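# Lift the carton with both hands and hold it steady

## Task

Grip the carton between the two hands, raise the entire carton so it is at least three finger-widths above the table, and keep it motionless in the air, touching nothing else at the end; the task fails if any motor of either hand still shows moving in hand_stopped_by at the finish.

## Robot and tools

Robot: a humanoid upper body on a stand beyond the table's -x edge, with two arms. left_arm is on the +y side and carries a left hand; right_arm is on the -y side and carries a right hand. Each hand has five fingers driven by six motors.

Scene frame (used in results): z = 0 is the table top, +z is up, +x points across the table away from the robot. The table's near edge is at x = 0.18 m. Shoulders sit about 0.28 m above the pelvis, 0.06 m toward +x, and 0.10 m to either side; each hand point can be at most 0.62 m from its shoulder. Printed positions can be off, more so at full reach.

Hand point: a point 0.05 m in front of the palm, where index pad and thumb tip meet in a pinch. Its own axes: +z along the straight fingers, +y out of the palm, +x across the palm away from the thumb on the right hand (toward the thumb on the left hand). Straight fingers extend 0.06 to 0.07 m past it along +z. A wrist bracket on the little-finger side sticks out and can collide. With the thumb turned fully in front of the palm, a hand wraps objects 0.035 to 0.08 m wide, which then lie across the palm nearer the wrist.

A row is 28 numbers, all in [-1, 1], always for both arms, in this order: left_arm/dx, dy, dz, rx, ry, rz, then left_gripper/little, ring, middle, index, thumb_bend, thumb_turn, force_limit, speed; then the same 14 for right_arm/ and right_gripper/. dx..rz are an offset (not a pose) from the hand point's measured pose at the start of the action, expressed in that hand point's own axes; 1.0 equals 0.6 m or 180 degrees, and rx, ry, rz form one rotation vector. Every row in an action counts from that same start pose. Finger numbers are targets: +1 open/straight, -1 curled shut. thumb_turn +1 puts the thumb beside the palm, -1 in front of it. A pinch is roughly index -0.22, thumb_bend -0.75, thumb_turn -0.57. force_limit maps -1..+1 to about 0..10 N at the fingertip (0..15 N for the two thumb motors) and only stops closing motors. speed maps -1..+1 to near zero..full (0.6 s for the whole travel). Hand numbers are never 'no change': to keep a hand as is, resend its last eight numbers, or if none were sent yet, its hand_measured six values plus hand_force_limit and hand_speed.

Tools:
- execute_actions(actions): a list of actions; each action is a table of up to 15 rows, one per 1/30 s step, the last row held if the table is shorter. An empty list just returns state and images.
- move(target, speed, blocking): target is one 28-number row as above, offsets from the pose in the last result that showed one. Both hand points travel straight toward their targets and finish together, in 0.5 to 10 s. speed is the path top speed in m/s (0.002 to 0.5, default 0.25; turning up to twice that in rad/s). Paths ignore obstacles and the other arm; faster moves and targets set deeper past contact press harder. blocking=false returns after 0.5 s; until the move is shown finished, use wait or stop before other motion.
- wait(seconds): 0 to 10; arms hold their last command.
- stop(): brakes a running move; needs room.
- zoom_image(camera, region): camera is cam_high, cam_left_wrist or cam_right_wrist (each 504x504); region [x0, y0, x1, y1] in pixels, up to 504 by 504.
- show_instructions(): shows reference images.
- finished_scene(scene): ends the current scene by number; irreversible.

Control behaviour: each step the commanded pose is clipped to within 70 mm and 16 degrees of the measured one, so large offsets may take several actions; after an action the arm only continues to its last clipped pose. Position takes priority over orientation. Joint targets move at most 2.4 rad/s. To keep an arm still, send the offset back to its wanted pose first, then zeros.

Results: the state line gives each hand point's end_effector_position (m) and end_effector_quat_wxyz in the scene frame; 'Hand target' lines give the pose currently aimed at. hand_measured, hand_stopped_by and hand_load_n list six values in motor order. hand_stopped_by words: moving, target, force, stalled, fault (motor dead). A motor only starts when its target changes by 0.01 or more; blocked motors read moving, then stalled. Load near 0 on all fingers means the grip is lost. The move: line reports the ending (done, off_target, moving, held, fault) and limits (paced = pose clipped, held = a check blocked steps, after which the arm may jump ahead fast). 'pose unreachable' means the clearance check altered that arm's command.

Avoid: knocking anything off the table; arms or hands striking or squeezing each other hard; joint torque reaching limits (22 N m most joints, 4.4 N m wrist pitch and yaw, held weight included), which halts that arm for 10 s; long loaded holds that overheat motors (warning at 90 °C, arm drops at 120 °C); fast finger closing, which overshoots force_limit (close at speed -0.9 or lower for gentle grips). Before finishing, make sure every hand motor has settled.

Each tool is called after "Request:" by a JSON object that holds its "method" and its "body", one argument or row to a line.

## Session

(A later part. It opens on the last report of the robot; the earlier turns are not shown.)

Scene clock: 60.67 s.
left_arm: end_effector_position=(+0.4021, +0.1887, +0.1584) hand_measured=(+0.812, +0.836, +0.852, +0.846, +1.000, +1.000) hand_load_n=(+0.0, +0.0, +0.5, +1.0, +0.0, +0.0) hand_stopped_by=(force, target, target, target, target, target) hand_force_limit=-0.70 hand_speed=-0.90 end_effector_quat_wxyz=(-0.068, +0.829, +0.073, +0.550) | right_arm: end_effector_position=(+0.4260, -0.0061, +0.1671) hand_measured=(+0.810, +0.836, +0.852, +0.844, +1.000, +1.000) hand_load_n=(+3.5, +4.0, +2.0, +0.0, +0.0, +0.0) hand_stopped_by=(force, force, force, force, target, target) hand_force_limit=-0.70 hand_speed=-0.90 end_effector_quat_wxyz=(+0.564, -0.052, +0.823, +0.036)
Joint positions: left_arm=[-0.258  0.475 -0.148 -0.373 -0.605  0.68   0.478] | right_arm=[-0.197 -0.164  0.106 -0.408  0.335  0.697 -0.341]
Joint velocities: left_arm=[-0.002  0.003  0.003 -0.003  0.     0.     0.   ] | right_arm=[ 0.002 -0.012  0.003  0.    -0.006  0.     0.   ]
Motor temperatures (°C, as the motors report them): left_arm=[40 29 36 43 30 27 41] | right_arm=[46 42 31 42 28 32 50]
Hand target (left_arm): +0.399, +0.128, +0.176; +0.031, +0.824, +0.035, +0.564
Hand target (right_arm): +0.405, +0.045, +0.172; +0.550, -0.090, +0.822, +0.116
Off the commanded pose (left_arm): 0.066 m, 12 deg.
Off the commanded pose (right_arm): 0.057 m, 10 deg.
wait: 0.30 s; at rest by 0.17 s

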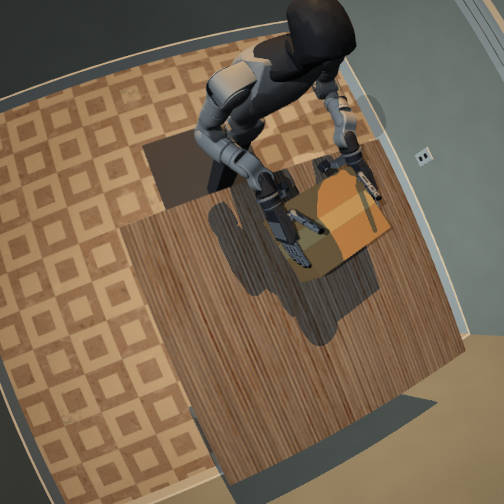

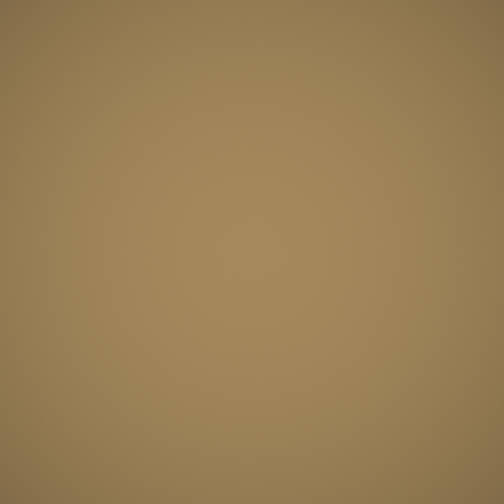

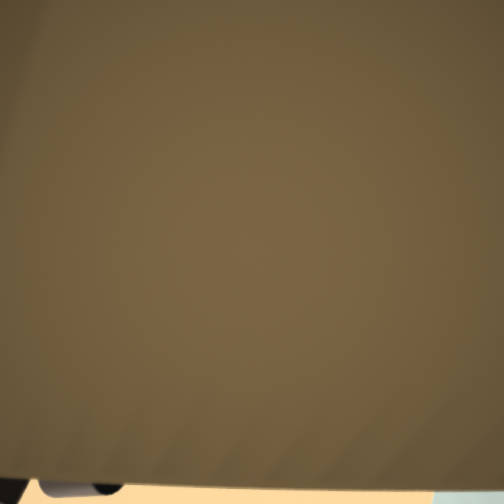

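Request:
{"method": "execute_actions", "body": {
  "actions": [
    [[0.0215,0.1035,-0.029,-0.066,0.0075,-0.016,0.55,0.836,0.6,0.6,1,1,-0.65,-0.9,0.0008,0.093,-0.0187,-0.0553,0.0047,0.0104,0.55,0.55,0.55,0.55,1,1,-0.7,-0.9],[0.023,0.1032,-0.029,-0.066,0.0083,-0.0163,0.55,0.836,0.6,0.6,1,1,-0.65,-0.9,0.0008,0.093,-0.0187,-0.055,0.0047,0.0104,0.55,0.55,0.55,0.55,1,1,-0.7,-0.9],[0.0245,0.103,-0.029,-0.066,0.0091,-0.0166,0.55,0.836,0.6,0.6,1,1,-0.65,-0.9,0.0008,0.093,-0.0187,-0.0547,0.0047,0.0104,0.55,0.55,0.55,0.55,1,1,-0.7,-0.9],[0.026,0.1028,-0.029,-0.066,0.0099,-0.017,0.55,0.836,0.6,0.6,1,1,-0.65,-0.9,0.0008,0.093,-0.0187,-0.0544,0.0047,0.0104,0.55,0.55,0.55,0.55,1,1,-0.7,-0.9],[0.0275,0.1026,-0.029,-0.066,0.0107,-0.0173,0.55,0.836,0.6,0.6,1,1,-0.65,-0.9,0.0008,0.093,-0.0187,-0.0541,0.0047,0.0104,0.55,0.55,0.55,0.55,1,1,-0.7,-0.9],[0.029,0.1024,-0.0295,-0.066,0.0115,-0.0176,0.55,0.836,0.6,0.6,1,1,-0.65,-0.9,0.0008,0.093,-0.0187,-0.0541,0.0047,0.0104,0.55,0.55,0.55,0.55,1,1,-0.7,-0.9],[0.0305,0.1022,-0.0295,-0.066,0.0123,-0.018,0.55,0.836,0.6,0.6,1,1,-0.65,-0.9,0.0008,0.093,-0.0187,-0.0541,0.0047,0.0104,0.55,0.55,0.55,0.55,1,1,-0.7,-0.9],[0.032,0.102,-0.030,-0.066,0.013,-0.018,0.55,0.836,0.6,0.6,1,1,-0.65,-0.9,0.0008,0.093,-0.0187,-0.0541,0.0047,0.0104,0.55,0.55,0.55,0.55,1,1,-0.7,-0.9]]
  ]
}}

Request:
{"method": "wait", "body": {
  "seconds": 0.3
}}

Request:
{"method": "zoom_image", "body": {
  "camera": "cam_high",
  "region": [220, 90, 420, 290]
}}

Scene clock: 61.70 s.
left_arm: end_effector_position=(+0.4040, +0.1888, +0.1642) hand_measured=(+0.812, +0.836, +0.848, +0.842, +1.000, +1.000) hand_load_n=(+2.5, +3.5, +3.5, +1.0, +0.0, +0.0) hand_stopped_by=(force, target, force, force, target, target) hand_force_limit=-0.65 hand_speed=-0.90 end_effector_quat_wxyz=(-0.064, +0.824, +0.075, +0.558) | right_arm: end_effector_position=(+0.4261, -0.0063, +0.1670) hand_measured=(+0.810, +0.836, +0.852, +0.846, +1.000, +1.000) hand_load_n=(+0.5, +2.5, +2.5, +2.0, +0.0, +0.0) hand_stopped_by=(force, force, force, force, target, target) hand_force_limit=-0.70 hand_speed=-0.90 end_effector_quat_wxyz=(+0.565, -0.050, +0.823, +0.034)
Joint positions: left_arm=[-0.263  0.475 -0.144 -0.374 -0.61   0.667  0.474] | right_arm=[-0.197 -0.162  0.111 -0.408  0.334  0.694 -0.351]
Joint velocities: left_arm=[-0.003  0.002 -0.006  0.     0.     0.     0.   ] | right_arm=[-0.002 -0.003  0.023 -0.003  0.002  0.     0.   ]
Motor temperatures (°C, as the motors report them): left_arm=[40 29 36 43 30 27 42] | right_arm=[46 42 31 42 28 32 50]
Hand target (left_arm): +0.401, +0.130, +0.183; +0.032, +0.818, +0.038, +0.573
Hand target (right_arm): +0.405, +0.045, +0.172; +0.551, -0.088, +0.822, +0.115
Off the commanded pose (left_arm): 0.065 m, 12 deg.
Off the commanded pose (right_arm): 0.057 m, 10 deg.

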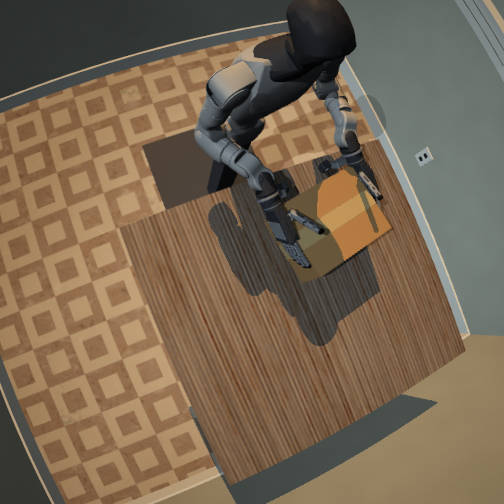

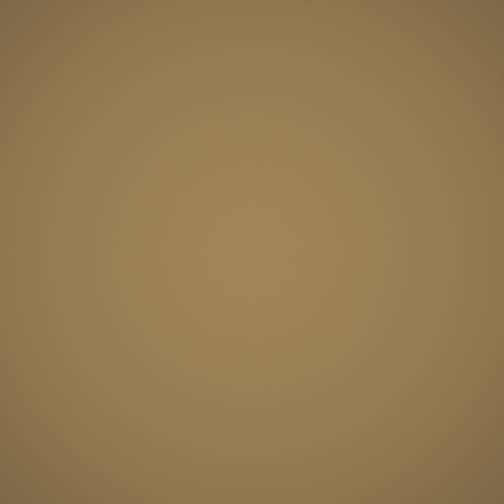

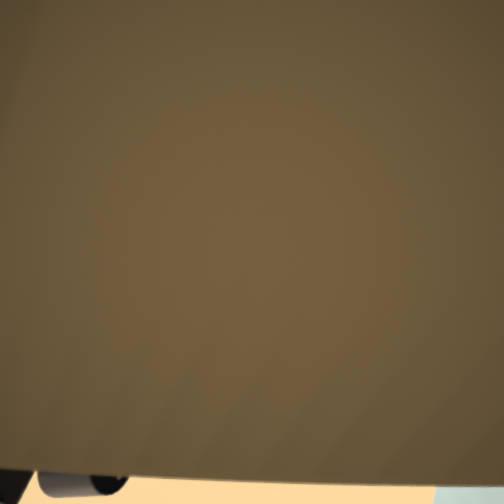

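Scene clock: 62.00 s.
left_arm: end_effector_position=(+0.4040, +0.1888, +0.1642) hand_measured=(+0.812, +0.836, +0.848, +0.842, +1.000, +1.000) hand_load_n=(+2.5, +3.5, +3.5, +1.0, +0.0, +0.0) hand_stopped_by=(force, target, force, force, target, target) hand_force_limit=-0.65 hand_speed=-0.90 end_effector_quat_wxyz=(-0.064, +0.824, +0.075, +0.558) | right_arm: end_effector_position=(+0.4261, -0.0063, +0.1669) hand_measured=(+0.810, +0.836, +0.852, +0.846, +1.000, +1.000) hand_load_n=(+0.5, +2.5, +2.5, +2.0, +0.0, +0.0) hand_stopped_by=(force, force, force, force, target, target) hand_force_limit=-0.70 hand_speed=-0.90 end_effector_quat_wxyz=(+0.565, -0.050, +0.823, +0.034)
Joint positions: left_arm=[-0.263  0.475 -0.144 -0.374 -0.61   0.667  0.474] | right_arm=[-0.197 -0.162  0.111 -0.408  0.334  0.694 -0.351]
Joint velocities: left_arm=[ 0.008 -0.005 -0.005  0.     0.002  0.     0.   ] | right_arm=[ 0.     0.    -0.002 -0.005  0.005  0.     0.   ]
Motor temperatures (°C, as the motors report them): left_arm=[40 29 36 43 30 27 42] | right_arm=[46 42 31 42 28 32 50]
Hand target (left_arm): +0.401, +0.130, +0.183; +0.032, +0.818, +0.038, +0.573
Hand target (right_arm): +0.405, +0.045, +0.172; +0.551, -0.088, +0.822, +0.115
Off the commanded pose (left_arm): 0.065 m, 12 deg.
Off the commanded pose (right_arm): 0.057 m, 10 deg.
wait: 0.30 s; at rest by 0.17 s

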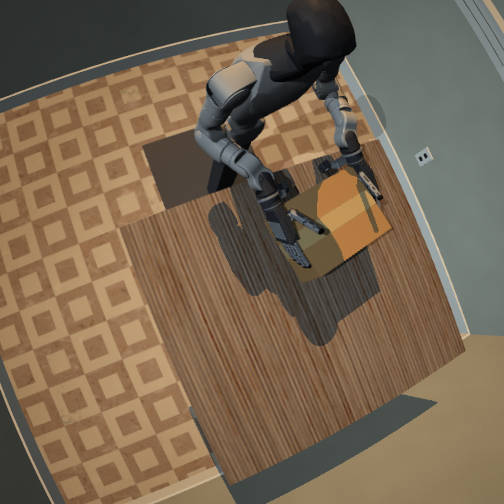

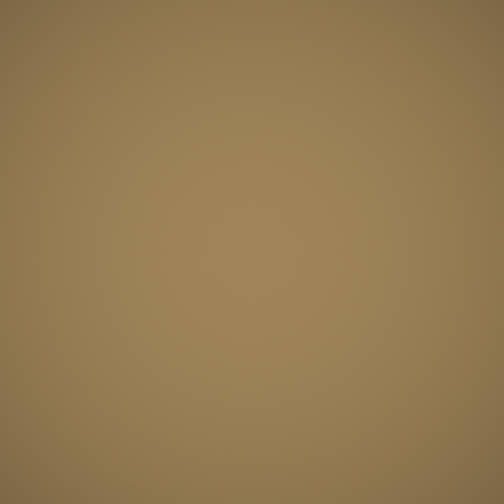

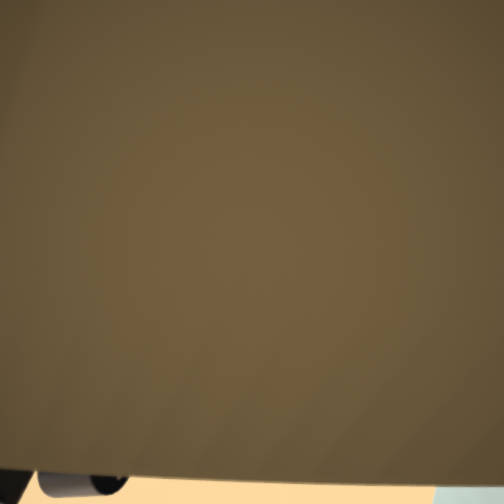

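Region (220, 90, 420, 290) of cam_high's 504x504 image, scaled by 2.520, with more detail than that image has.

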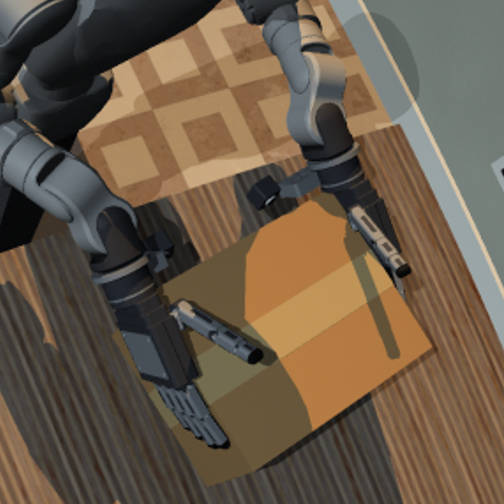

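Request:
{"method": "execute_actions", "body": {
  "actions": [
    [[0.0223,0.102,-0.0283,-0.064,0.0073,-0.015,0.55,0.836,0.6,0.6,1,1,-0.65,-0.9,-0.0005,0.0933,-0.019,-0.0559,0.0052,0.0101,0.55,0.55,0.55,0.55,1,1,-0.7,-0.9],[0.024,0.102,-0.0288,-0.0636,0.0073,-0.015,0.55,0.836,0.6,0.6,1,1,-0.65,-0.9,-0.002,0.0933,-0.0195,-0.0559,0.0052,0.0101,0.55,0.55,0.55,0.55,1,1,-0.7,-0.9],[0.026,0.102,-0.0294,-0.0633,0.0073,-0.015,0.55,0.836,0.6,0.6,1,1,-0.65,-0.9,-0.004,0.0933,-0.0201,-0.0559,0.0052,0.0101,0.55,0.55,0.55,0.55,1,1,-0.7,-0.9],[0.028,0.102,-0.030,-0.0633,0.0073,-0.015,0.55,0.836,0.6,0.6,1,1,-0.65,-0.9,-0.006,0.0933,-0.0207,-0.0559,0.0052,0.0101,0.55,0.55,0.55,0.55,1,1,-0.7,-0.9],[0.030,0.102,-0.0306,-0.0633,0.0073,-0.015,0.55,0.836,0.6,0.6,1,1,-0.65,-0.9,-0.008,0.0933,-0.0213,-0.0559,0.0052,0.0101,0.55,0.55,0.55,0.55,1,1,-0.7,-0.9],[0.032,0.102,-0.0312,-0.0633,0.0073,-0.015,0.55,0.836,0.6,0.6,1,1,-0.65,-0.9,-0.010,0.0933,-0.0219,-0.0559,0.0052,0.0101,0.55,0.55,0.55,0.55,1,1,-0.7,-0.9],[0.034,0.102,-0.0318,-0.0633,0.0073,-0.015,0.55,0.836,0.6,0.6,1,1,-0.65,-0.9,-0.012,0.0933,-0.0225,-0.0559,0.0052,0.0101,0.55,0.55,0.55,0.55,1,1,-0.7,-0.9],[0.036,0.102,-0.0324,-0.0633,0.0073,-0.015,0.55,0.836,0.6,0.6,1,1,-0.65,-0.9,-0.014,0.0933,-0.0231,-0.0559,0.0052,0.0101,0.55,0.55,0.55,0.55,1,1,-0.7,-0.9],[0.038,0.102,-0.033,-0.0633,0.0073,-0.015,0.55,0.836,0.6,0.6,1,1,-0.65,-0.9,-0.016,0.0933,-0.0237,-0.0559,0.0052,0.0101,0.55,0.55,0.55,0.55,1,1,-0.7,-0.9],[0.040,0.102,-0.0336,-0.0633,0.0073,-0.015,0.55,0.836,0.6,0.6,1,1,-0.65,-0.9,-0.018,0.0933,-0.0243,-0.0559,0.0052,0.0101,0.55,0.55,0.55,0.55,1,1,-0.7,-0.9],[0.042,0.102,-0.0342,-0.0633,0.0073,-0.015,0.55,0.836,0.6,0.6,1,1,-0.65,-0.9,-0.020,0.0933,-0.0249,-0.0559,0.0052,0.0101,0.55,0.55,0.55,0.55,1,1,-0.7,-0.9],[0.044,0.102,-0.0348,-0.0633,0.0073,-0.015,0.55,0.836,0.6,0.6,1,1,-0.65,-0.9,-0.022,0.0933,-0.0255,-0.0559,0.0052,0.0101,0.55,0.55,0.55,0.55,1,1,-0.7,-0.9],[0.046,0.102,-0.0354,-0.0633,0.0073,-0.015,0.55,0.836,0.6,0.6,1,1,-0.65,-0.9,-0.024,0.0933,-0.0261,-0.0559,0.0052,0.0101,0.55,0.55,0.55,0.55,1,1,-0.7,-0.9],[0.0475,0.102,-0.0358,-0.0633,0.0073,-0.015,0.55,0.836,0.6,0.6,1,1,-0.65,-0.9,-0.0255,0.0933,-0.0265,-0.0559,0.0052,0.0101,0.55,0.55,0.55,0.55,1,1,-0.7,-0.9],[0.0485,0.102,-0.036,-0.0633,0.0073,-0.015,0.55,0.836,0.6,0.6,1,1,-0.65,-0.9,-0.0265,0.0933,-0.0267,-0.0559,0.0052,0.0101,0.55,0.55,0.55,0.55,1,1,-0.7,-0.9]]
  ]
}}

Request:
{"method": "wait", "body": {
  "seconds": 0.3
}}

Request:
{"method": "zoom_image", "body": {
  "camera": "cam_high",
  "region": [220, 90, 420, 290]
}}

Scene clock: 63.63 s.
left_arm: end_effector_position=(+0.4064, +0.1883, +0.1804) hand_measured=(+0.812, +0.836, +0.848, +0.842, +1.000, +1.000) hand_load_n=(+2.0, +2.5, +2.5, +0.5, +0.0, +0.0) hand_stopped_by=(force, target, force, force, target, target) hand_force_limit=-0.65 hand_speed=-0.90 end_effector_quat_wxyz=(-0.064, +0.822, +0.075, +0.561) | right_arm: end_effector_position=(+0.4279, -0.0060, +0.1825) hand_measured=(+0.810, +0.834, +0.852, +0.846, +1.000, +1.000) hand_load_n=(+0.0, +1.0, +1.0, +1.5, +0.0, +0.0) hand_stopped_by=(force, force, force, force, target, target) hand_force_limit=-0.70 hand_speed=-0.90 end_effector_quat_wxyz=(+0.568, -0.052, +0.821, +0.031)
Joint positions: left_arm=[-0.298  0.478 -0.111 -0.433 -0.652  0.755  0.507] | right_arm=[-0.23  -0.163  0.088 -0.48   0.353  0.794 -0.375]
Joint velocities: left_arm=[-0.095  0.015  0.075 -0.14  -0.086  0.216  0.074] | right_arm=[-0.066  0.003 -0.052 -0.158  0.063  0.243 -0.049]
Motor temperatures (°C, as the motors report them): left_arm=[41 29 36 44 30 29 43] | right_arm=[46 42 31 42 29 32 51]
Hand target (left_arm): +0.403, +0.129, +0.200; +0.031, +0.817, +0.038, +0.574
Hand target (right_arm): +0.406, +0.046, +0.189; +0.552, -0.091, +0.821, +0.115
Off the commanded pose (left_arm): 0.064 m, 12 deg.
Off the commanded pose (right_arm): 0.057 m, 11 deg.

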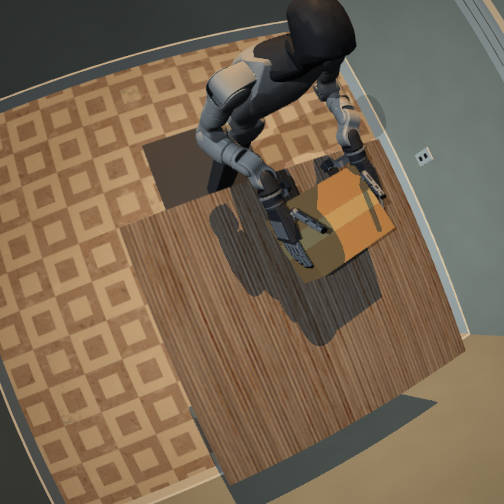

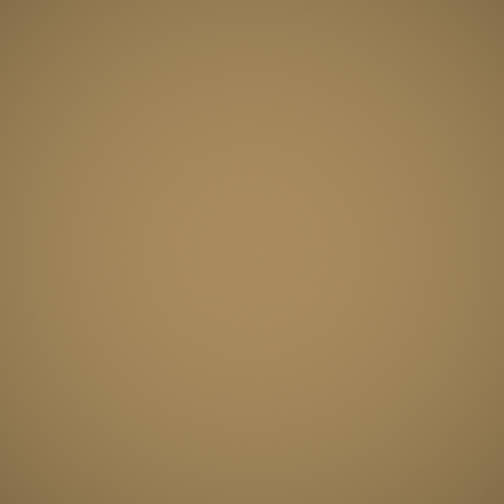

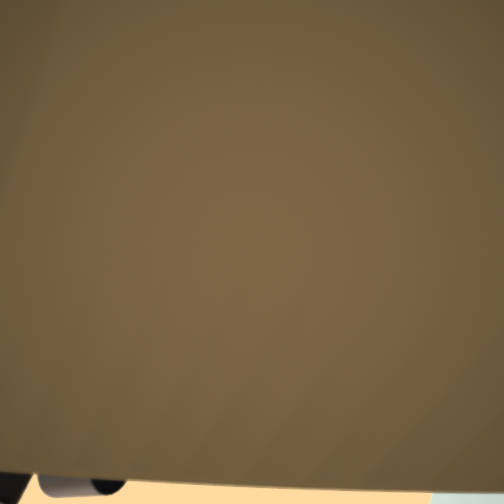

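Scene clock: 63.93 s.
left_arm: end_effector_position=(+0.4069, +0.1881, +0.1830) hand_measured=(+0.812, +0.836, +0.848, +0.842, +1.000, +1.000) hand_load_n=(+1.5, +2.5, +2.5, +0.5, +0.0, +0.0) hand_stopped_by=(force, target, force, force, target, target) hand_force_limit=-0.65 hand_speed=-0.90 end_effector_quat_wxyz=(-0.064, +0.822, +0.075, +0.561) | right_arm: end_effector_position=(+0.4283, -0.0060, +0.1849) hand_measured=(+0.810, +0.834, +0.852, +0.846, +1.000, +1.000) hand_load_n=(+0.0, +0.5, +1.0, +1.5, +0.0, +0.0) hand_stopped_by=(force, force, force, force, target, target) hand_force_limit=-0.70 hand_speed=-0.90 end_effector_quat_wxyz=(+0.569, -0.052, +0.820, +0.030)
Joint positions: left_arm=[-0.305  0.478 -0.106 -0.441 -0.659  0.769  0.512] | right_arm=[-0.236 -0.163  0.084 -0.49   0.356  0.81  -0.378]
Joint velocities: left_arm=[ 0.006  0.005  0.005 -0.008 -0.015  0.     0.   ] | right_arm=[ 0.    -0.012 -0.002  0.     0.003  0.     0.   ]
Motor temperatures (°C, as the motors report them): left_arm=[41 29 36 44 30 29 43] | right_arm=[46 42 31 42 29 32 51]
Hand target (left_arm): +0.403, +0.129, +0.200; +0.031, +0.817, +0.038, +0.574
Hand target (right_arm): +0.406, +0.046, +0.189; +0.552, -0.091, +0.821, +0.115
Off the commanded pose (left_arm): 0.064 m, 12 deg.
Off the commanded pose (right_arm): 0.057 m, 11 deg.
wait: 0.30 s; at rest by 0.23 s

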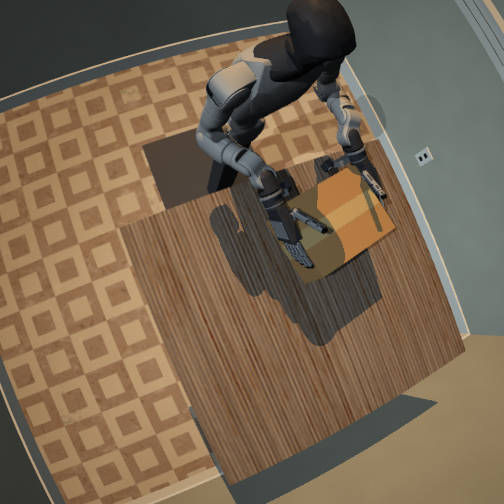

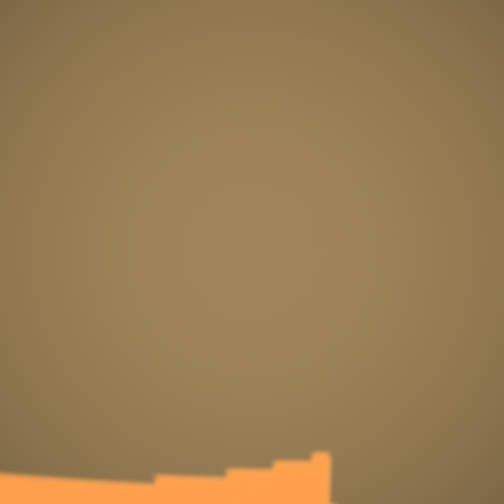

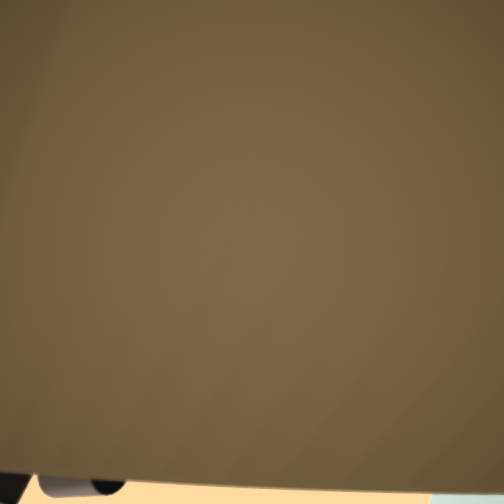

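Region (220, 90, 420, 290) of cam_high's 504x504 image, scaled by 2.520, with more detail than that image has.

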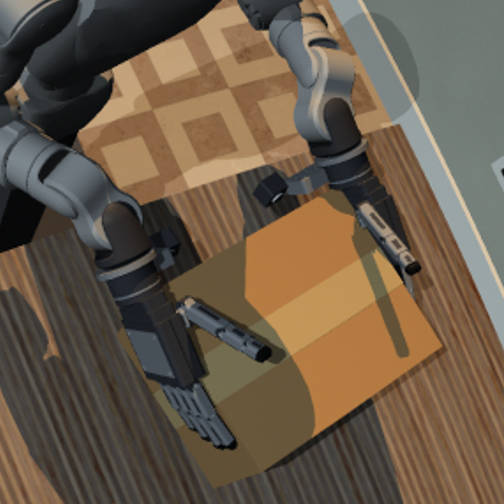

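Request:
{"method": "execute_actions", "body": {
  "actions": [
    [[0.019,0.1007,-0.0288,-0.0634,0.0053,-0.015,0.55,0.836,0.6,0.6,1,1,-0.65,-0.9,0.0006,0.0933,-0.020,-0.0582,0.0077,0.0121,0.55,0.55,0.55,0.55,1,1,-0.7,-0.9],[0.021,0.1007,-0.0294,-0.0635,0.0053,-0.015,0.55,0.836,0.6,0.6,1,1,-0.65,-0.9,-0.0014,0.0933,-0.0206,-0.0584,0.0077,0.0123,0.55,0.55,0.55,0.55,1,1,-0.7,-0.9],[0.024,0.1007,-0.0303,-0.0636,0.0053,-0.015,0.55,0.836,0.6,0.6,1,1,-0.65,-0.9,-0.0044,0.0933,-0.0215,-0.0586,0.0077,0.0124,0.55,0.55,0.55,0.55,1,1,-0.7,-0.9],[0.027,0.1007,-0.0312,-0.0638,0.0053,-0.015,0.55,0.836,0.6,0.6,1,1,-0.65,-0.9,-0.0074,0.0933,-0.0224,-0.0588,0.0077,0.0126,0.55,0.55,0.55,0.55,1,1,-0.7,-0.9],[0.030,0.1007,-0.0321,-0.0639,0.0053,-0.015,0.55,0.836,0.6,0.6,1,1,-0.65,-0.9,-0.0104,0.0933,-0.0233,-0.059,0.0077,0.0127,0.55,0.55,0.55,0.55,1,1,-0.7,-0.9],[0.033,0.1007,-0.033,-0.064,0.0053,-0.015,0.55,0.836,0.6,0.6,1,1,-0.65,-0.9,-0.0134,0.0933,-0.0242,-0.0592,0.0077,0.0129,0.55,0.55,0.55,0.55,1,1,-0.7,-0.9],[0.036,0.1007,-0.0339,-0.0641,0.0053,-0.015,0.55,0.836,0.6,0.6,1,1,-0.65,-0.9,-0.0164,0.0933,-0.0251,-0.0594,0.0077,0.013,0.55,0.55,0.55,0.55,1,1,-0.7,-0.9],[0.039,0.1007,-0.0348,-0.0642,0.0053,-0.015,0.55,0.836,0.6,0.6,1,1,-0.65,-0.9,-0.0194,0.0933,-0.026,-0.0596,0.0077,0.0132,0.55,0.55,0.55,0.55,1,1,-0.7,-0.9],[0.042,0.1007,-0.0357,-0.0644,0.0053,-0.015,0.55,0.836,0.6,0.6,1,1,-0.65,-0.9,-0.0224,0.0933,-0.0269,-0.0597,0.0077,0.0133,0.55,0.55,0.55,0.55,1,1,-0.7,-0.9],[0.045,0.1007,-0.0366,-0.0645,0.0053,-0.015,0.55,0.836,0.6,0.6,1,1,-0.65,-0.9,-0.0254,0.0933,-0.0278,-0.0599,0.0077,0.0135,0.55,0.55,0.55,0.55,1,1,-0.7,-0.9],[0.048,0.1007,-0.0375,-0.0646,0.0053,-0.015,0.55,0.836,0.6,0.6,1,1,-0.65,-0.9,-0.0284,0.0933,-0.0287,-0.060,0.0077,0.0136,0.55,0.55,0.55,0.55,1,1,-0.7,-0.9],[0.051,0.1007,-0.0384,-0.0647,0.0053,-0.015,0.55,0.836,0.6,0.6,1,1,-0.65,-0.9,-0.0314,0.0933,-0.0296,-0.0602,0.0077,0.0138,0.55,0.55,0.55,0.55,1,1,-0.7,-0.9],[0.054,0.1007,-0.0393,-0.0648,0.0053,-0.015,0.55,0.836,0.6,0.6,1,1,-0.65,-0.9,-0.0344,0.0933,-0.0305,-0.0603,0.0077,0.0139,0.55,0.55,0.55,0.55,1,1,-0.7,-0.9],[0.0565,0.1007,-0.040,-0.0649,0.0053,-0.015,0.55,0.836,0.6,0.6,1,1,-0.65,-0.9,-0.0369,0.0933,-0.0312,-0.0604,0.0077,0.014,0.55,0.55,0.55,0.55,1,1,-0.7,-0.9],[0.058,0.1007,-0.0405,-0.065,0.0053,-0.015,0.55,0.836,0.6,0.6,1,1,-0.65,-0.9,-0.0384,0.0933,-0.0317,-0.0605,0.0077,0.014,0.55,0.55,0.55,0.55,1,1,-0.7,-0.9]]
  ]
}}

Request:
{"method": "wait", "body": {
  "seconds": 0.3
}}

Request:
{"method": "zoom_image", "body": {
  "camera": "cam_high",
  "region": [220, 90, 420, 290]
}}

Scene clock: 65.50 s.
left_arm: end_effector_position=(+0.4099, +0.1876, +0.2063) hand_measured=(+0.812, +0.836, +0.848, +0.842, +1.000, +1.000) hand_load_n=(+2.0, +2.5, +2.0, +0.0, +0.0, +0.0) hand_stopped_by=(force, target, force, force, target, target) hand_force_limit=-0.65 hand_speed=-0.90 end_effector_quat_wxyz=(-0.061, +0.819, +0.076, +0.565) | right_arm: end_effector_position=(+0.4306, -0.0056, +0.2073) hand_measured=(+0.810, +0.834, +0.852, +0.846, +1.000, +1.000) hand_load_n=(+0.0, +1.5, +1.5, +1.5, +0.0, +0.0) hand_stopped_by=(force, force, force, force, target, target) hand_force_limit=-0.70 hand_speed=-0.90 end_effector_quat_wxyz=(+0.570, -0.050, +0.819, +0.033)
Joint positions: left_arm=[-0.367  0.476 -0.046 -0.51  -0.734  0.9    0.564] | right_arm=[-0.298 -0.151  0.028 -0.582  0.399  0.963 -0.404]
Joint velocities: left_arm=[-0.175 -0.032  0.167 -0.153 -0.173  0.322  0.127] | right_arm=[-0.163  0.055 -0.163 -0.222  0.098  0.422 -0.076]
Motor temperatures (°C, as the motors report them): left_arm=[42 29 36 45 30 30 44] | right_arm=[47 42 31 42 29 31 51]
Hand target (left_arm): +0.405, +0.129, +0.225; +0.033, +0.816, +0.035, +0.576
Hand target (right_arm): +0.407, +0.047, +0.214; +0.552, -0.094, +0.820, +0.120
Off the commanded pose (left_arm): 0.064 m, 12 deg.
Off the commanded pose (right_arm): 0.058 m, 11 deg.

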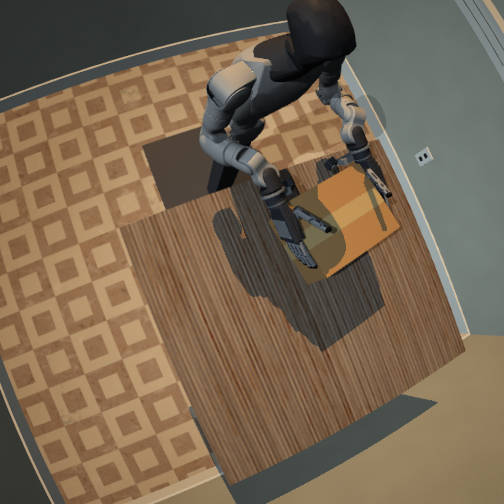

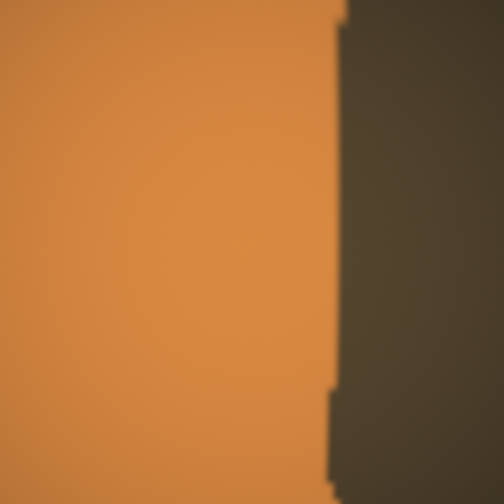

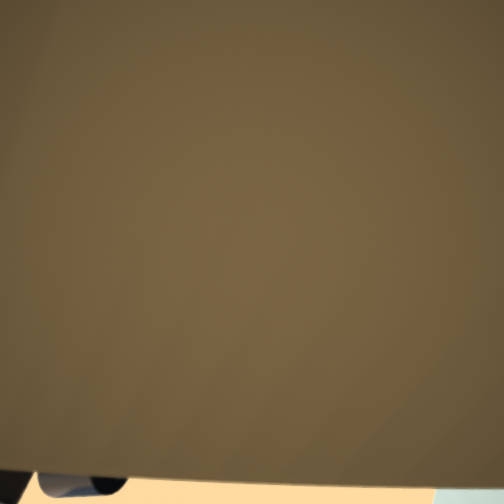

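Scene clock: 65.80 s.
left_arm: end_effector_position=(+0.4107, +0.1867, +0.2121) hand_measured=(+0.812, +0.836, +0.848, +0.842, +1.000, +1.000) hand_load_n=(+2.0, +2.0, +1.5, +0.0, +0.0, +0.0) hand_stopped_by=(force, target, force, force, target, target) hand_force_limit=-0.65 hand_speed=-0.90 end_effector_quat_wxyz=(-0.059, +0.817, +0.076, +0.568) | right_arm: end_effector_position=(+0.4309, -0.0065, +0.2086) hand_measured=(+0.810, +0.834, +0.852, +0.846, +1.000, +1.000) hand_load_n=(+0.0, +1.5, +1.5, +1.5, +0.0, +0.0) hand_stopped_by=(force, force, force, force, target, target) hand_force_limit=-0.70 hand_speed=-0.90 end_effector_quat_wxyz=(+0.568, -0.050, +0.821, +0.031)
Joint positions: left_arm=[-0.381  0.473 -0.035 -0.522 -0.746  0.92   0.571] | right_arm=[-0.308 -0.148  0.017 -0.594  0.403  0.994 -0.409]
Joint velocities: left_arm=[ 0.008 -0.002  0.006 -0.002 -0.008  0.     0.   ] | right_arm=[ 0.005  0.006 -0.002  0.006  0.     0.006 -0.001]
Motor temperatures (°C, as the motors report them): left_arm=[42 29 36 45 30 30 44] | right_arm=[47 42 31 42 29 31 51]
Hand target (left_arm): +0.405, +0.129, +0.225; +0.033, +0.816, +0.035, +0.576
Hand target (right_arm): +0.407, +0.047, +0.214; +0.552, -0.094, +0.820, +0.120
Off the commanded pose (left_arm): 0.062 m, 12 deg.
Off the commanded pose (right_arm): 0.058 m, 11 deg.
wait: 0.30 s; no rest

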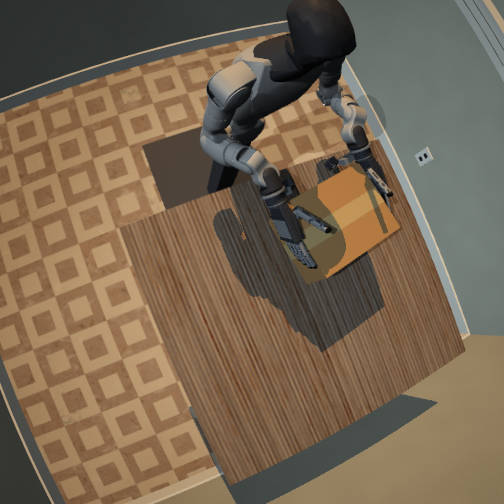

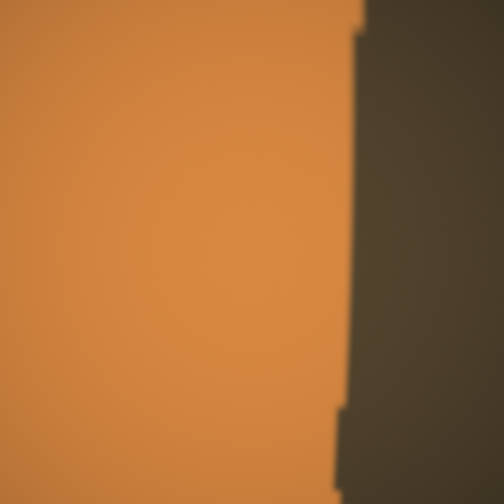

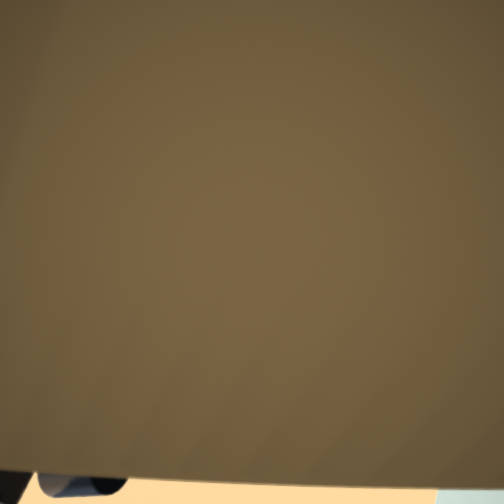

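Region (220, 90, 420, 290) of cam_high's 504x504 image, scaled by 2.520, with more detail than that image has.

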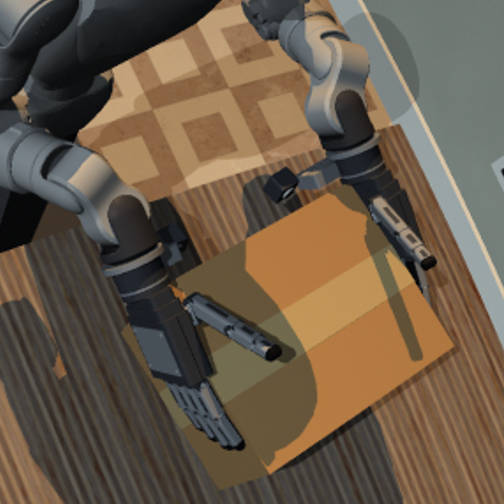

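Request:
{"method": "execute_actions", "body": {
  "actions": []
}}

Scene clock: 65.93 s.
left_arm: end_effector_position=(+0.4107, +0.1867, +0.2121) hand_measured=(+0.812, +0.836, +0.848, +0.842, +1.000, +1.000) hand_load_n=(+2.0, +2.0, +1.5, +0.0, +0.0, +0.0) hand_stopped_by=(force, target, force, force, target, target) hand_force_limit=-0.65 hand_speed=-0.90 end_effector_quat_wxyz=(-0.059, +0.817, +0.076, +0.568) | right_arm: end_effector_position=(+0.4309, -0.0065, +0.2086) hand_measured=(+0.810, +0.834, +0.852, +0.846, +1.000, +1.000) hand_load_n=(+0.0, +1.5, +1.5, +1.5, +0.0, +0.0) hand_stopped_by=(force, force, force, force, target, target) hand_force_limit=-0.70 hand_speed=-0.90 end_effector_quat_wxyz=(+0.568, -0.050, +0.821, +0.031)
Joint positions: left_arm=[-0.381  0.473 -0.035 -0.522 -0.746  0.92   0.571] | right_arm=[-0.308 -0.148  0.017 -0.594  0.403  0.994 -0.409]
Joint velocities: left_arm=[ 0.003 -0.003  0.005  0.015  0.003  0.     0.   ] | right_arm=[-0.003  0.     0.008  0.002 -0.002  0.     0.   ]
Motor temperatures (°C, as the motors report them): left_arm=[42 29 36 45 30 30 44] | right_arm=[47 42 31 42 29 31 51]
Hand target (left_arm): +0.405, +0.129, +0.225; +0.033, +0.816, +0.035, +0.576
Hand target (right_arm): +0.407, +0.047, +0.214; +0.552, -0.094, +0.820, +0.120
Off the commanded pose (left_arm): 0.062 m, 12 deg.
Off the commanded pose (right_arm): 0.058 m, 11 deg.

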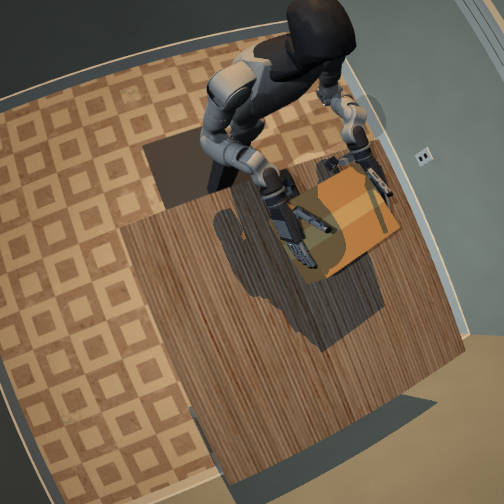

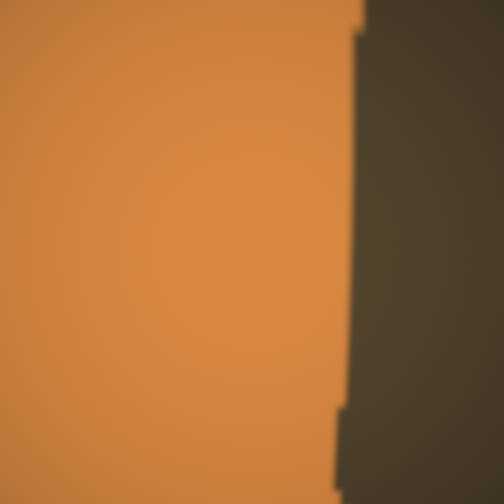

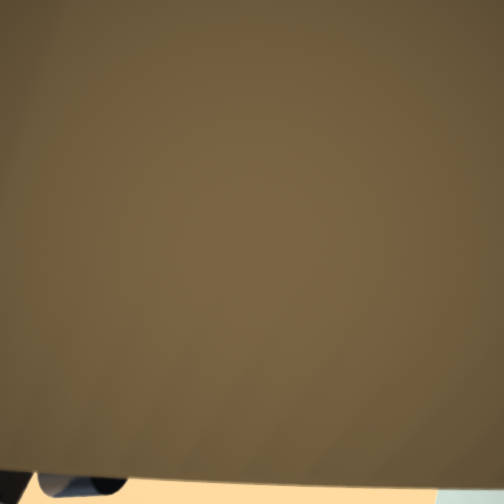

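Request:
{"method": "execute_actions", "body": {
  "actions": [
    [[0.011,0.0983,-0.0276,-0.0627,0.0003,-0.0121,0.55,0.836,0.6,0.6,1,1,-0.65,-0.9,-0.0007,0.095,-0.0222,-0.0608,0.0069,0.0125,0.55,0.55,0.55,0.55,1,1,-0.7,-0.9],[0.013,0.0983,-0.0282,-0.0628,0.0002,-0.0121,0.55,0.836,0.6,0.6,1,1,-0.65,-0.9,-0.0033,0.095,-0.023,-0.0609,0.0068,0.0125,0.55,0.55,0.55,0.55,1,1,-0.7,-0.9],[0.016,0.0983,-0.0291,-0.063,0.0001,-0.0121,0.55,0.836,0.6,0.6,1,1,-0.65,-0.9,-0.0071,0.095,-0.0241,-0.0612,0.0067,0.0125,0.55,0.55,0.55,0.55,1,1,-0.7,-0.9],[0.0192,0.0983,-0.030,-0.0633,0,-0.0121,0.55,0.836,0.6,0.6,1,1,-0.65,-0.9,-0.0112,0.095,-0.0253,-0.0614,0.0066,0.0125,0.55,0.55,0.55,0.55,1,1,-0.7,-0.9],[0.0224,0.0983,-0.031,-0.0635,-0.0001,-0.0121,0.55,0.836,0.6,0.6,1,1,-0.65,-0.9,-0.0153,0.095,-0.0265,-0.0617,0.0065,0.0125,0.55,0.55,0.55,0.55,1,1,-0.7,-0.9],[0.0256,0.0983,-0.032,-0.0637,-0.0002,-0.0121,0.55,0.836,0.6,0.6,1,1,-0.65,-0.9,-0.0194,0.095,-0.0277,-0.0619,0.0064,0.0125,0.55,0.55,0.55,0.55,1,1,-0.7,-0.9],[0.0288,0.0983,-0.0329,-0.0639,-0.0003,-0.0121,0.55,0.836,0.6,0.6,1,1,-0.65,-0.9,-0.0235,0.095,-0.0289,-0.0622,0.0063,0.0125,0.55,0.55,0.55,0.55,1,1,-0.7,-0.9],[0.032,0.0983,-0.0339,-0.0642,-0.0004,-0.0121,0.55,0.836,0.6,0.6,1,1,-0.65,-0.9,-0.0276,0.095,-0.0301,-0.0624,0.0062,0.0125,0.55,0.55,0.55,0.55,1,1,-0.7,-0.9],[0.0352,0.0983,-0.0349,-0.0644,-0.0005,-0.0121,0.55,0.836,0.6,0.6,1,1,-0.65,-0.9,-0.0317,0.095,-0.0313,-0.0627,0.0061,0.0125,0.55,0.55,0.55,0.55,1,1,-0.7,-0.9],[0.0384,0.0983,-0.0358,-0.0646,-0.0006,-0.0121,0.55,0.836,0.6,0.6,1,1,-0.65,-0.9,-0.0358,0.095,-0.0325,-0.0629,0.006,0.0125,0.55,0.55,0.55,0.55,1,1,-0.7,-0.9],[0.0416,0.0983,-0.0368,-0.0648,-0.0007,-0.0121,0.55,0.836,0.6,0.6,1,1,-0.65,-0.9,-0.0399,0.095,-0.0337,-0.0632,0.0059,0.0125,0.55,0.55,0.55,0.55,1,1,-0.7,-0.9],[0.0448,0.0983,-0.0377,-0.0651,-0.0008,-0.0121,0.55,0.836,0.6,0.6,1,1,-0.65,-0.9,-0.044,0.095,-0.0349,-0.0634,0.0058,0.0125,0.55,0.55,0.55,0.55,1,1,-0.7,-0.9],[0.048,0.0983,-0.0387,-0.0653,-0.0009,-0.0121,0.55,0.836,0.6,0.6,1,1,-0.65,-0.9,-0.0481,0.095,-0.0361,-0.0637,0.0057,0.0125,0.55,0.55,0.55,0.55,1,1,-0.7,-0.9],[0.0505,0.0983,-0.0394,-0.0655,-0.001,-0.0121,0.55,0.836,0.6,0.6,1,1,-0.65,-0.9,-0.0514,0.095,-0.0371,-0.0639,0.0056,0.0125,0.55,0.55,0.55,0.55,1,1,-0.7,-0.9],[0.052,0.0983,-0.0399,-0.0656,-0.001,-0.0121,0.55,0.836,0.6,0.6,1,1,-0.65,-0.9,-0.0534,0.095,-0.0377,-0.064,0.0056,0.0125,0.55,0.55,0.55,0.55,1,1,-0.7,-0.9]]
  ]
}}

Request:
{"method": "wait", "body": {
  "seconds": 0.5
}}

Request:
{"method": "zoom_image", "body": {
  "camera": "cam_high",
  "region": [220, 90, 420, 290]
}}

Scene clock: 67.60 s.
left_arm: end_effector_position=(+0.4140, +0.1846, +0.2398) hand_measured=(+0.812, +0.836, +0.848, +0.842, +1.000, +1.000) hand_load_n=(+2.5, +2.0, +1.0, +0.0, +0.0, +0.0) hand_stopped_by=(force, target, force, force, target, target) hand_force_limit=-0.65 hand_speed=-0.90 end_effector_quat_wxyz=(-0.051, +0.815, +0.079, +0.572) | right_arm: end_effector_position=(+0.4329, -0.0082, +0.2329) hand_measured=(+0.810, +0.834, +0.852, +0.846, +1.000, +1.000) hand_load_n=(+2.0, +3.0, +2.0, +0.5, +0.0, +0.0) hand_stopped_by=(force, force, force, force, target, target) hand_force_limit=-0.70 hand_speed=-0.90 end_effector_quat_wxyz=(+0.565, -0.046, +0.823, +0.031)
Joint positions: left_arm=[-0.475  0.447  0.052 -0.577 -0.845  1.081  0.634] | right_arm=[-0.411 -0.111 -0.077 -0.691  0.441  1.213 -0.432]
Joint velocities: left_arm=[-0.249 -0.078  0.239 -0.104 -0.258  0.407  0.176] | right_arm=[-0.319  0.104 -0.267 -0.232  0.063  0.574 -0.054]
Motor temperatures (°C, as the motors report them): left_arm=[42 29 36 45 30 31 44] | right_arm=[47 42 31 42 29 31 51]
Hand target (left_arm): +0.407, +0.129, +0.251; +0.036, +0.817, +0.032, +0.575
Hand target (right_arm): +0.409, +0.047, +0.247; +0.555, -0.097, +0.817, +0.123
Off the commanded pose (left_arm): 0.059 m, 11 deg.
Off the commanded pose (right_arm): 0.062 m, 12 deg.

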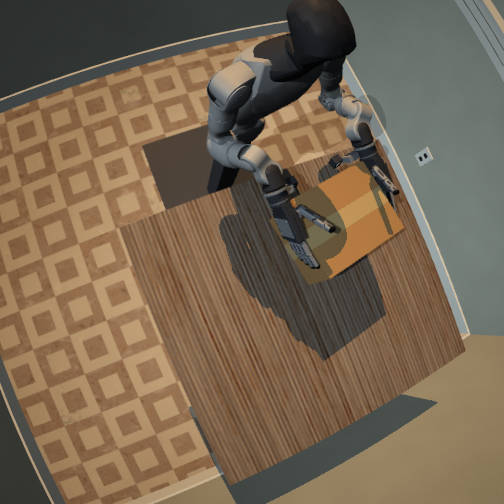

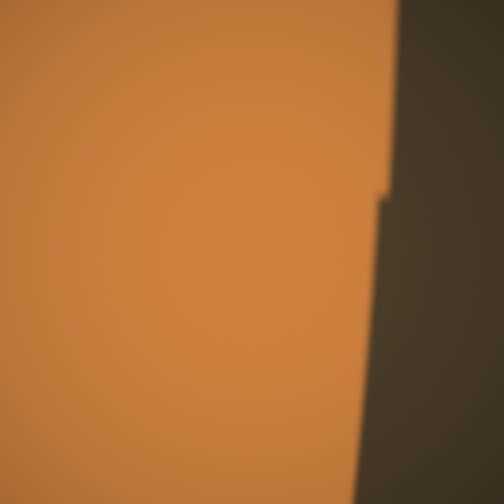

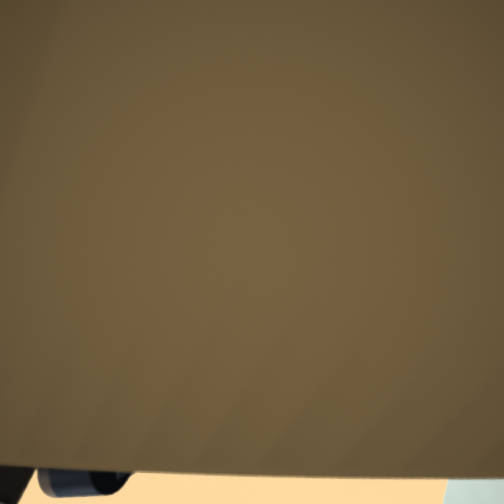

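Scene clock: 68.10 s.
left_arm: end_effector_position=(+0.4146, +0.1844, +0.2446) hand_measured=(+0.812, +0.836, +0.848, +0.842, +1.000, +1.000) hand_load_n=(+2.0, +1.5, +0.5, +0.0, +0.0, +0.0) hand_stopped_by=(force, target, force, force, target, target) hand_force_limit=-0.65 hand_speed=-0.90 end_effector_quat_wxyz=(-0.050, +0.814, +0.080, +0.574) | right_arm: end_effector_position=(+0.4332, -0.0085, +0.2370) hand_measured=(+0.810, +0.834, +0.852, +0.844, +1.000, +1.000) hand_load_n=(+2.0, +3.0, +1.5, +0.0, +0.0, +0.0) hand_stopped_by=(force, force, force, force, target, target) hand_force_limit=-0.70 hand_speed=-0.90 end_effector_quat_wxyz=(+0.564, -0.045, +0.824, +0.031)
Joint positions: left_arm=[-0.493  0.44   0.067 -0.585 -0.86   1.108  0.645] | right_arm=[-0.433 -0.102 -0.096 -0.707  0.444  1.255 -0.436]
Joint velocities: left_arm=[-0.002  0.006  0.008  0.    -0.012  0.     0.   ] | right_arm=[-0.006  0.005  0.    -0.003  0.     0.     0.   ]
Motor temperatures (°C, as the motors report them): left_arm=[43 29 36 45 30 31 43] | right_arm=[47 42 31 42 29 31 51]
Hand target (left_arm): +0.407, +0.129, +0.251; +0.036, +0.817, +0.032, +0.575
Hand target (right_arm): +0.409, +0.047, +0.247; +0.555, -0.097, +0.817, +0.123
Off the commanded pose (left_arm): 0.059 m, 11 deg.
Off the commanded pose (right_arm): 0.061 m, 12 deg.
wait: 0.50 s; at rest by 0.23 s

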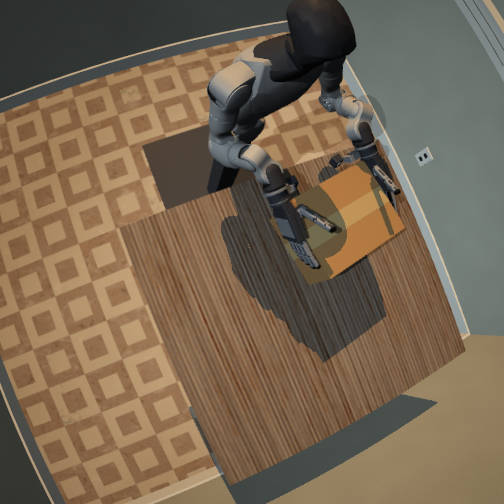

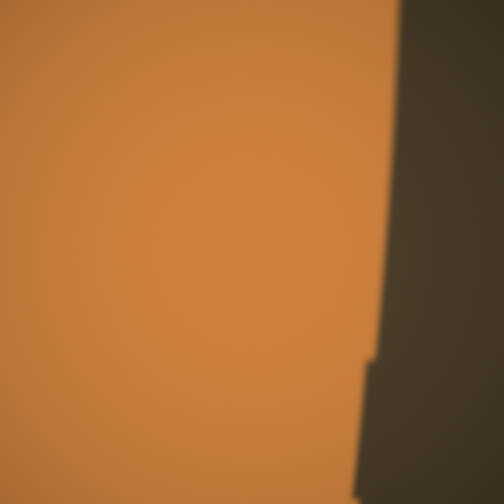

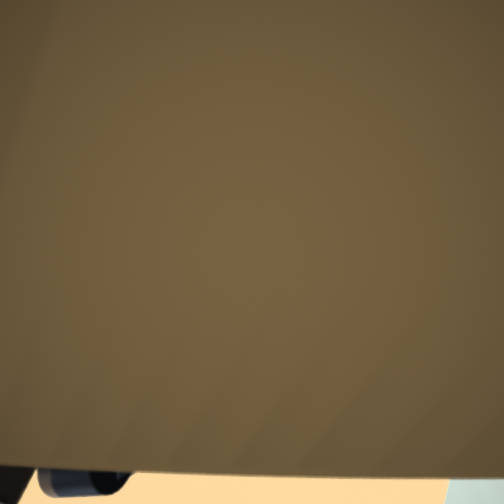

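Region (220, 90, 420, 290) of cam_high's 504x504 image, scaled by 2.520, with more detail than that image has.

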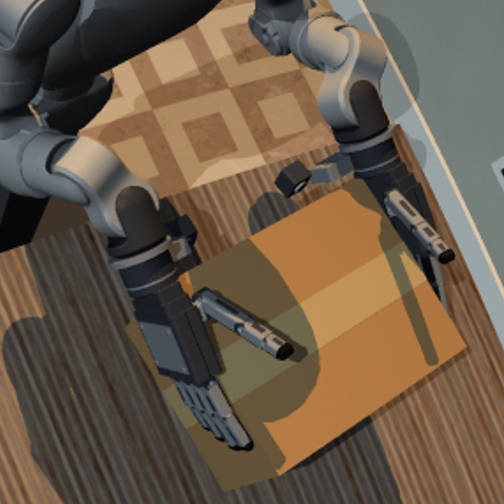

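Request:
{"method": "execute_actions", "body": {
  "actions": []
}}

Scene clock: 68.43 s.
left_arm: end_effector_position=(+0.4146, +0.1844, +0.2446) hand_measured=(+0.812, +0.836, +0.848, +0.842, +1.000, +1.000) hand_load_n=(+2.0, +1.5, +0.5, +0.0, +0.0, +0.0) hand_stopped_by=(force, target, force, force, target, target) hand_force_limit=-0.65 hand_speed=-0.90 end_effector_quat_wxyz=(-0.050, +0.814, +0.080, +0.574) | right_arm: end_effector_position=(+0.4332, -0.0085, +0.2370) hand_measured=(+0.810, +0.834, +0.852, +0.844, +1.000, +1.000) hand_load_n=(+2.0, +3.0, +1.5, +0.0, +0.0, +0.0) hand_stopped_by=(force, force, force, force, target, target) hand_force_limit=-0.70 hand_speed=-0.90 end_effector_quat_wxyz=(+0.564, -0.045, +0.824, +0.031)
Joint positions: left_arm=[-0.493  0.44   0.067 -0.585 -0.86   1.108  0.645] | right_arm=[-0.433 -0.102 -0.096 -0.707  0.444  1.255 -0.436]
Joint velocities: left_arm=[0.006 0.003 0.012 0.    0.002 0.    0.   ] | right_arm=[ 0.005 -0.005  0.003 -0.002 -0.002  0.     0.   ]
Motor temperatures (°C, as the motors report them): left_arm=[43 29 36 45 30 31 43] | right_arm=[47 42 31 42 29 31 51]
Hand target (left_arm): +0.407, +0.129, +0.251; +0.036, +0.817, +0.032, +0.575
Hand target (right_arm): +0.409, +0.047, +0.247; +0.555, -0.097, +0.817, +0.123
Off the commanded pose (left_arm): 0.059 m, 11 deg.
Off the commanded pose (right_arm): 0.061 m, 12 deg.

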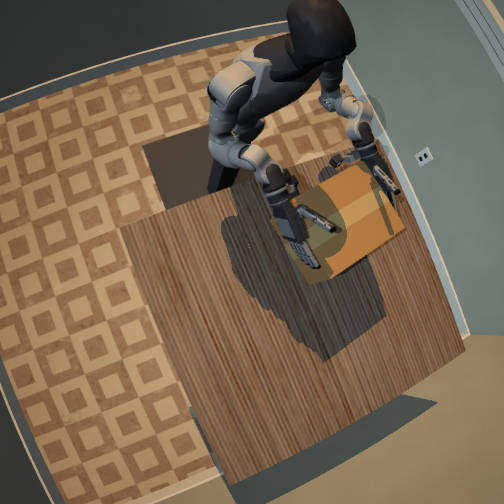

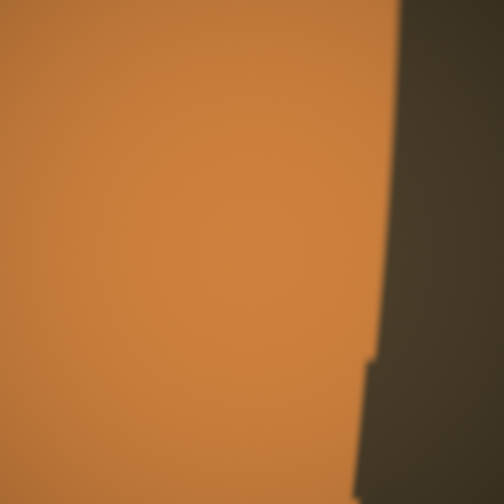

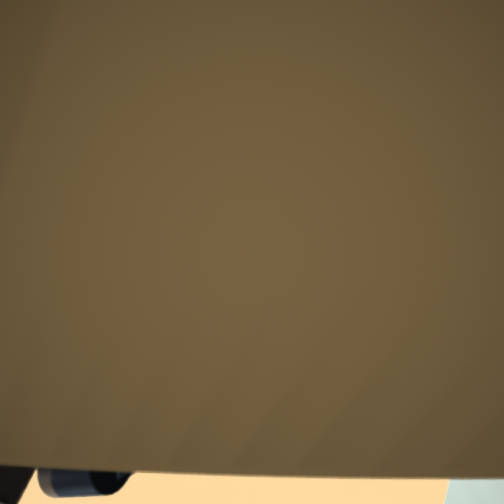

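Request:
{"method": "finished_scene", "body": {
  "scene": 2
}}

The scene is finished: the task was done.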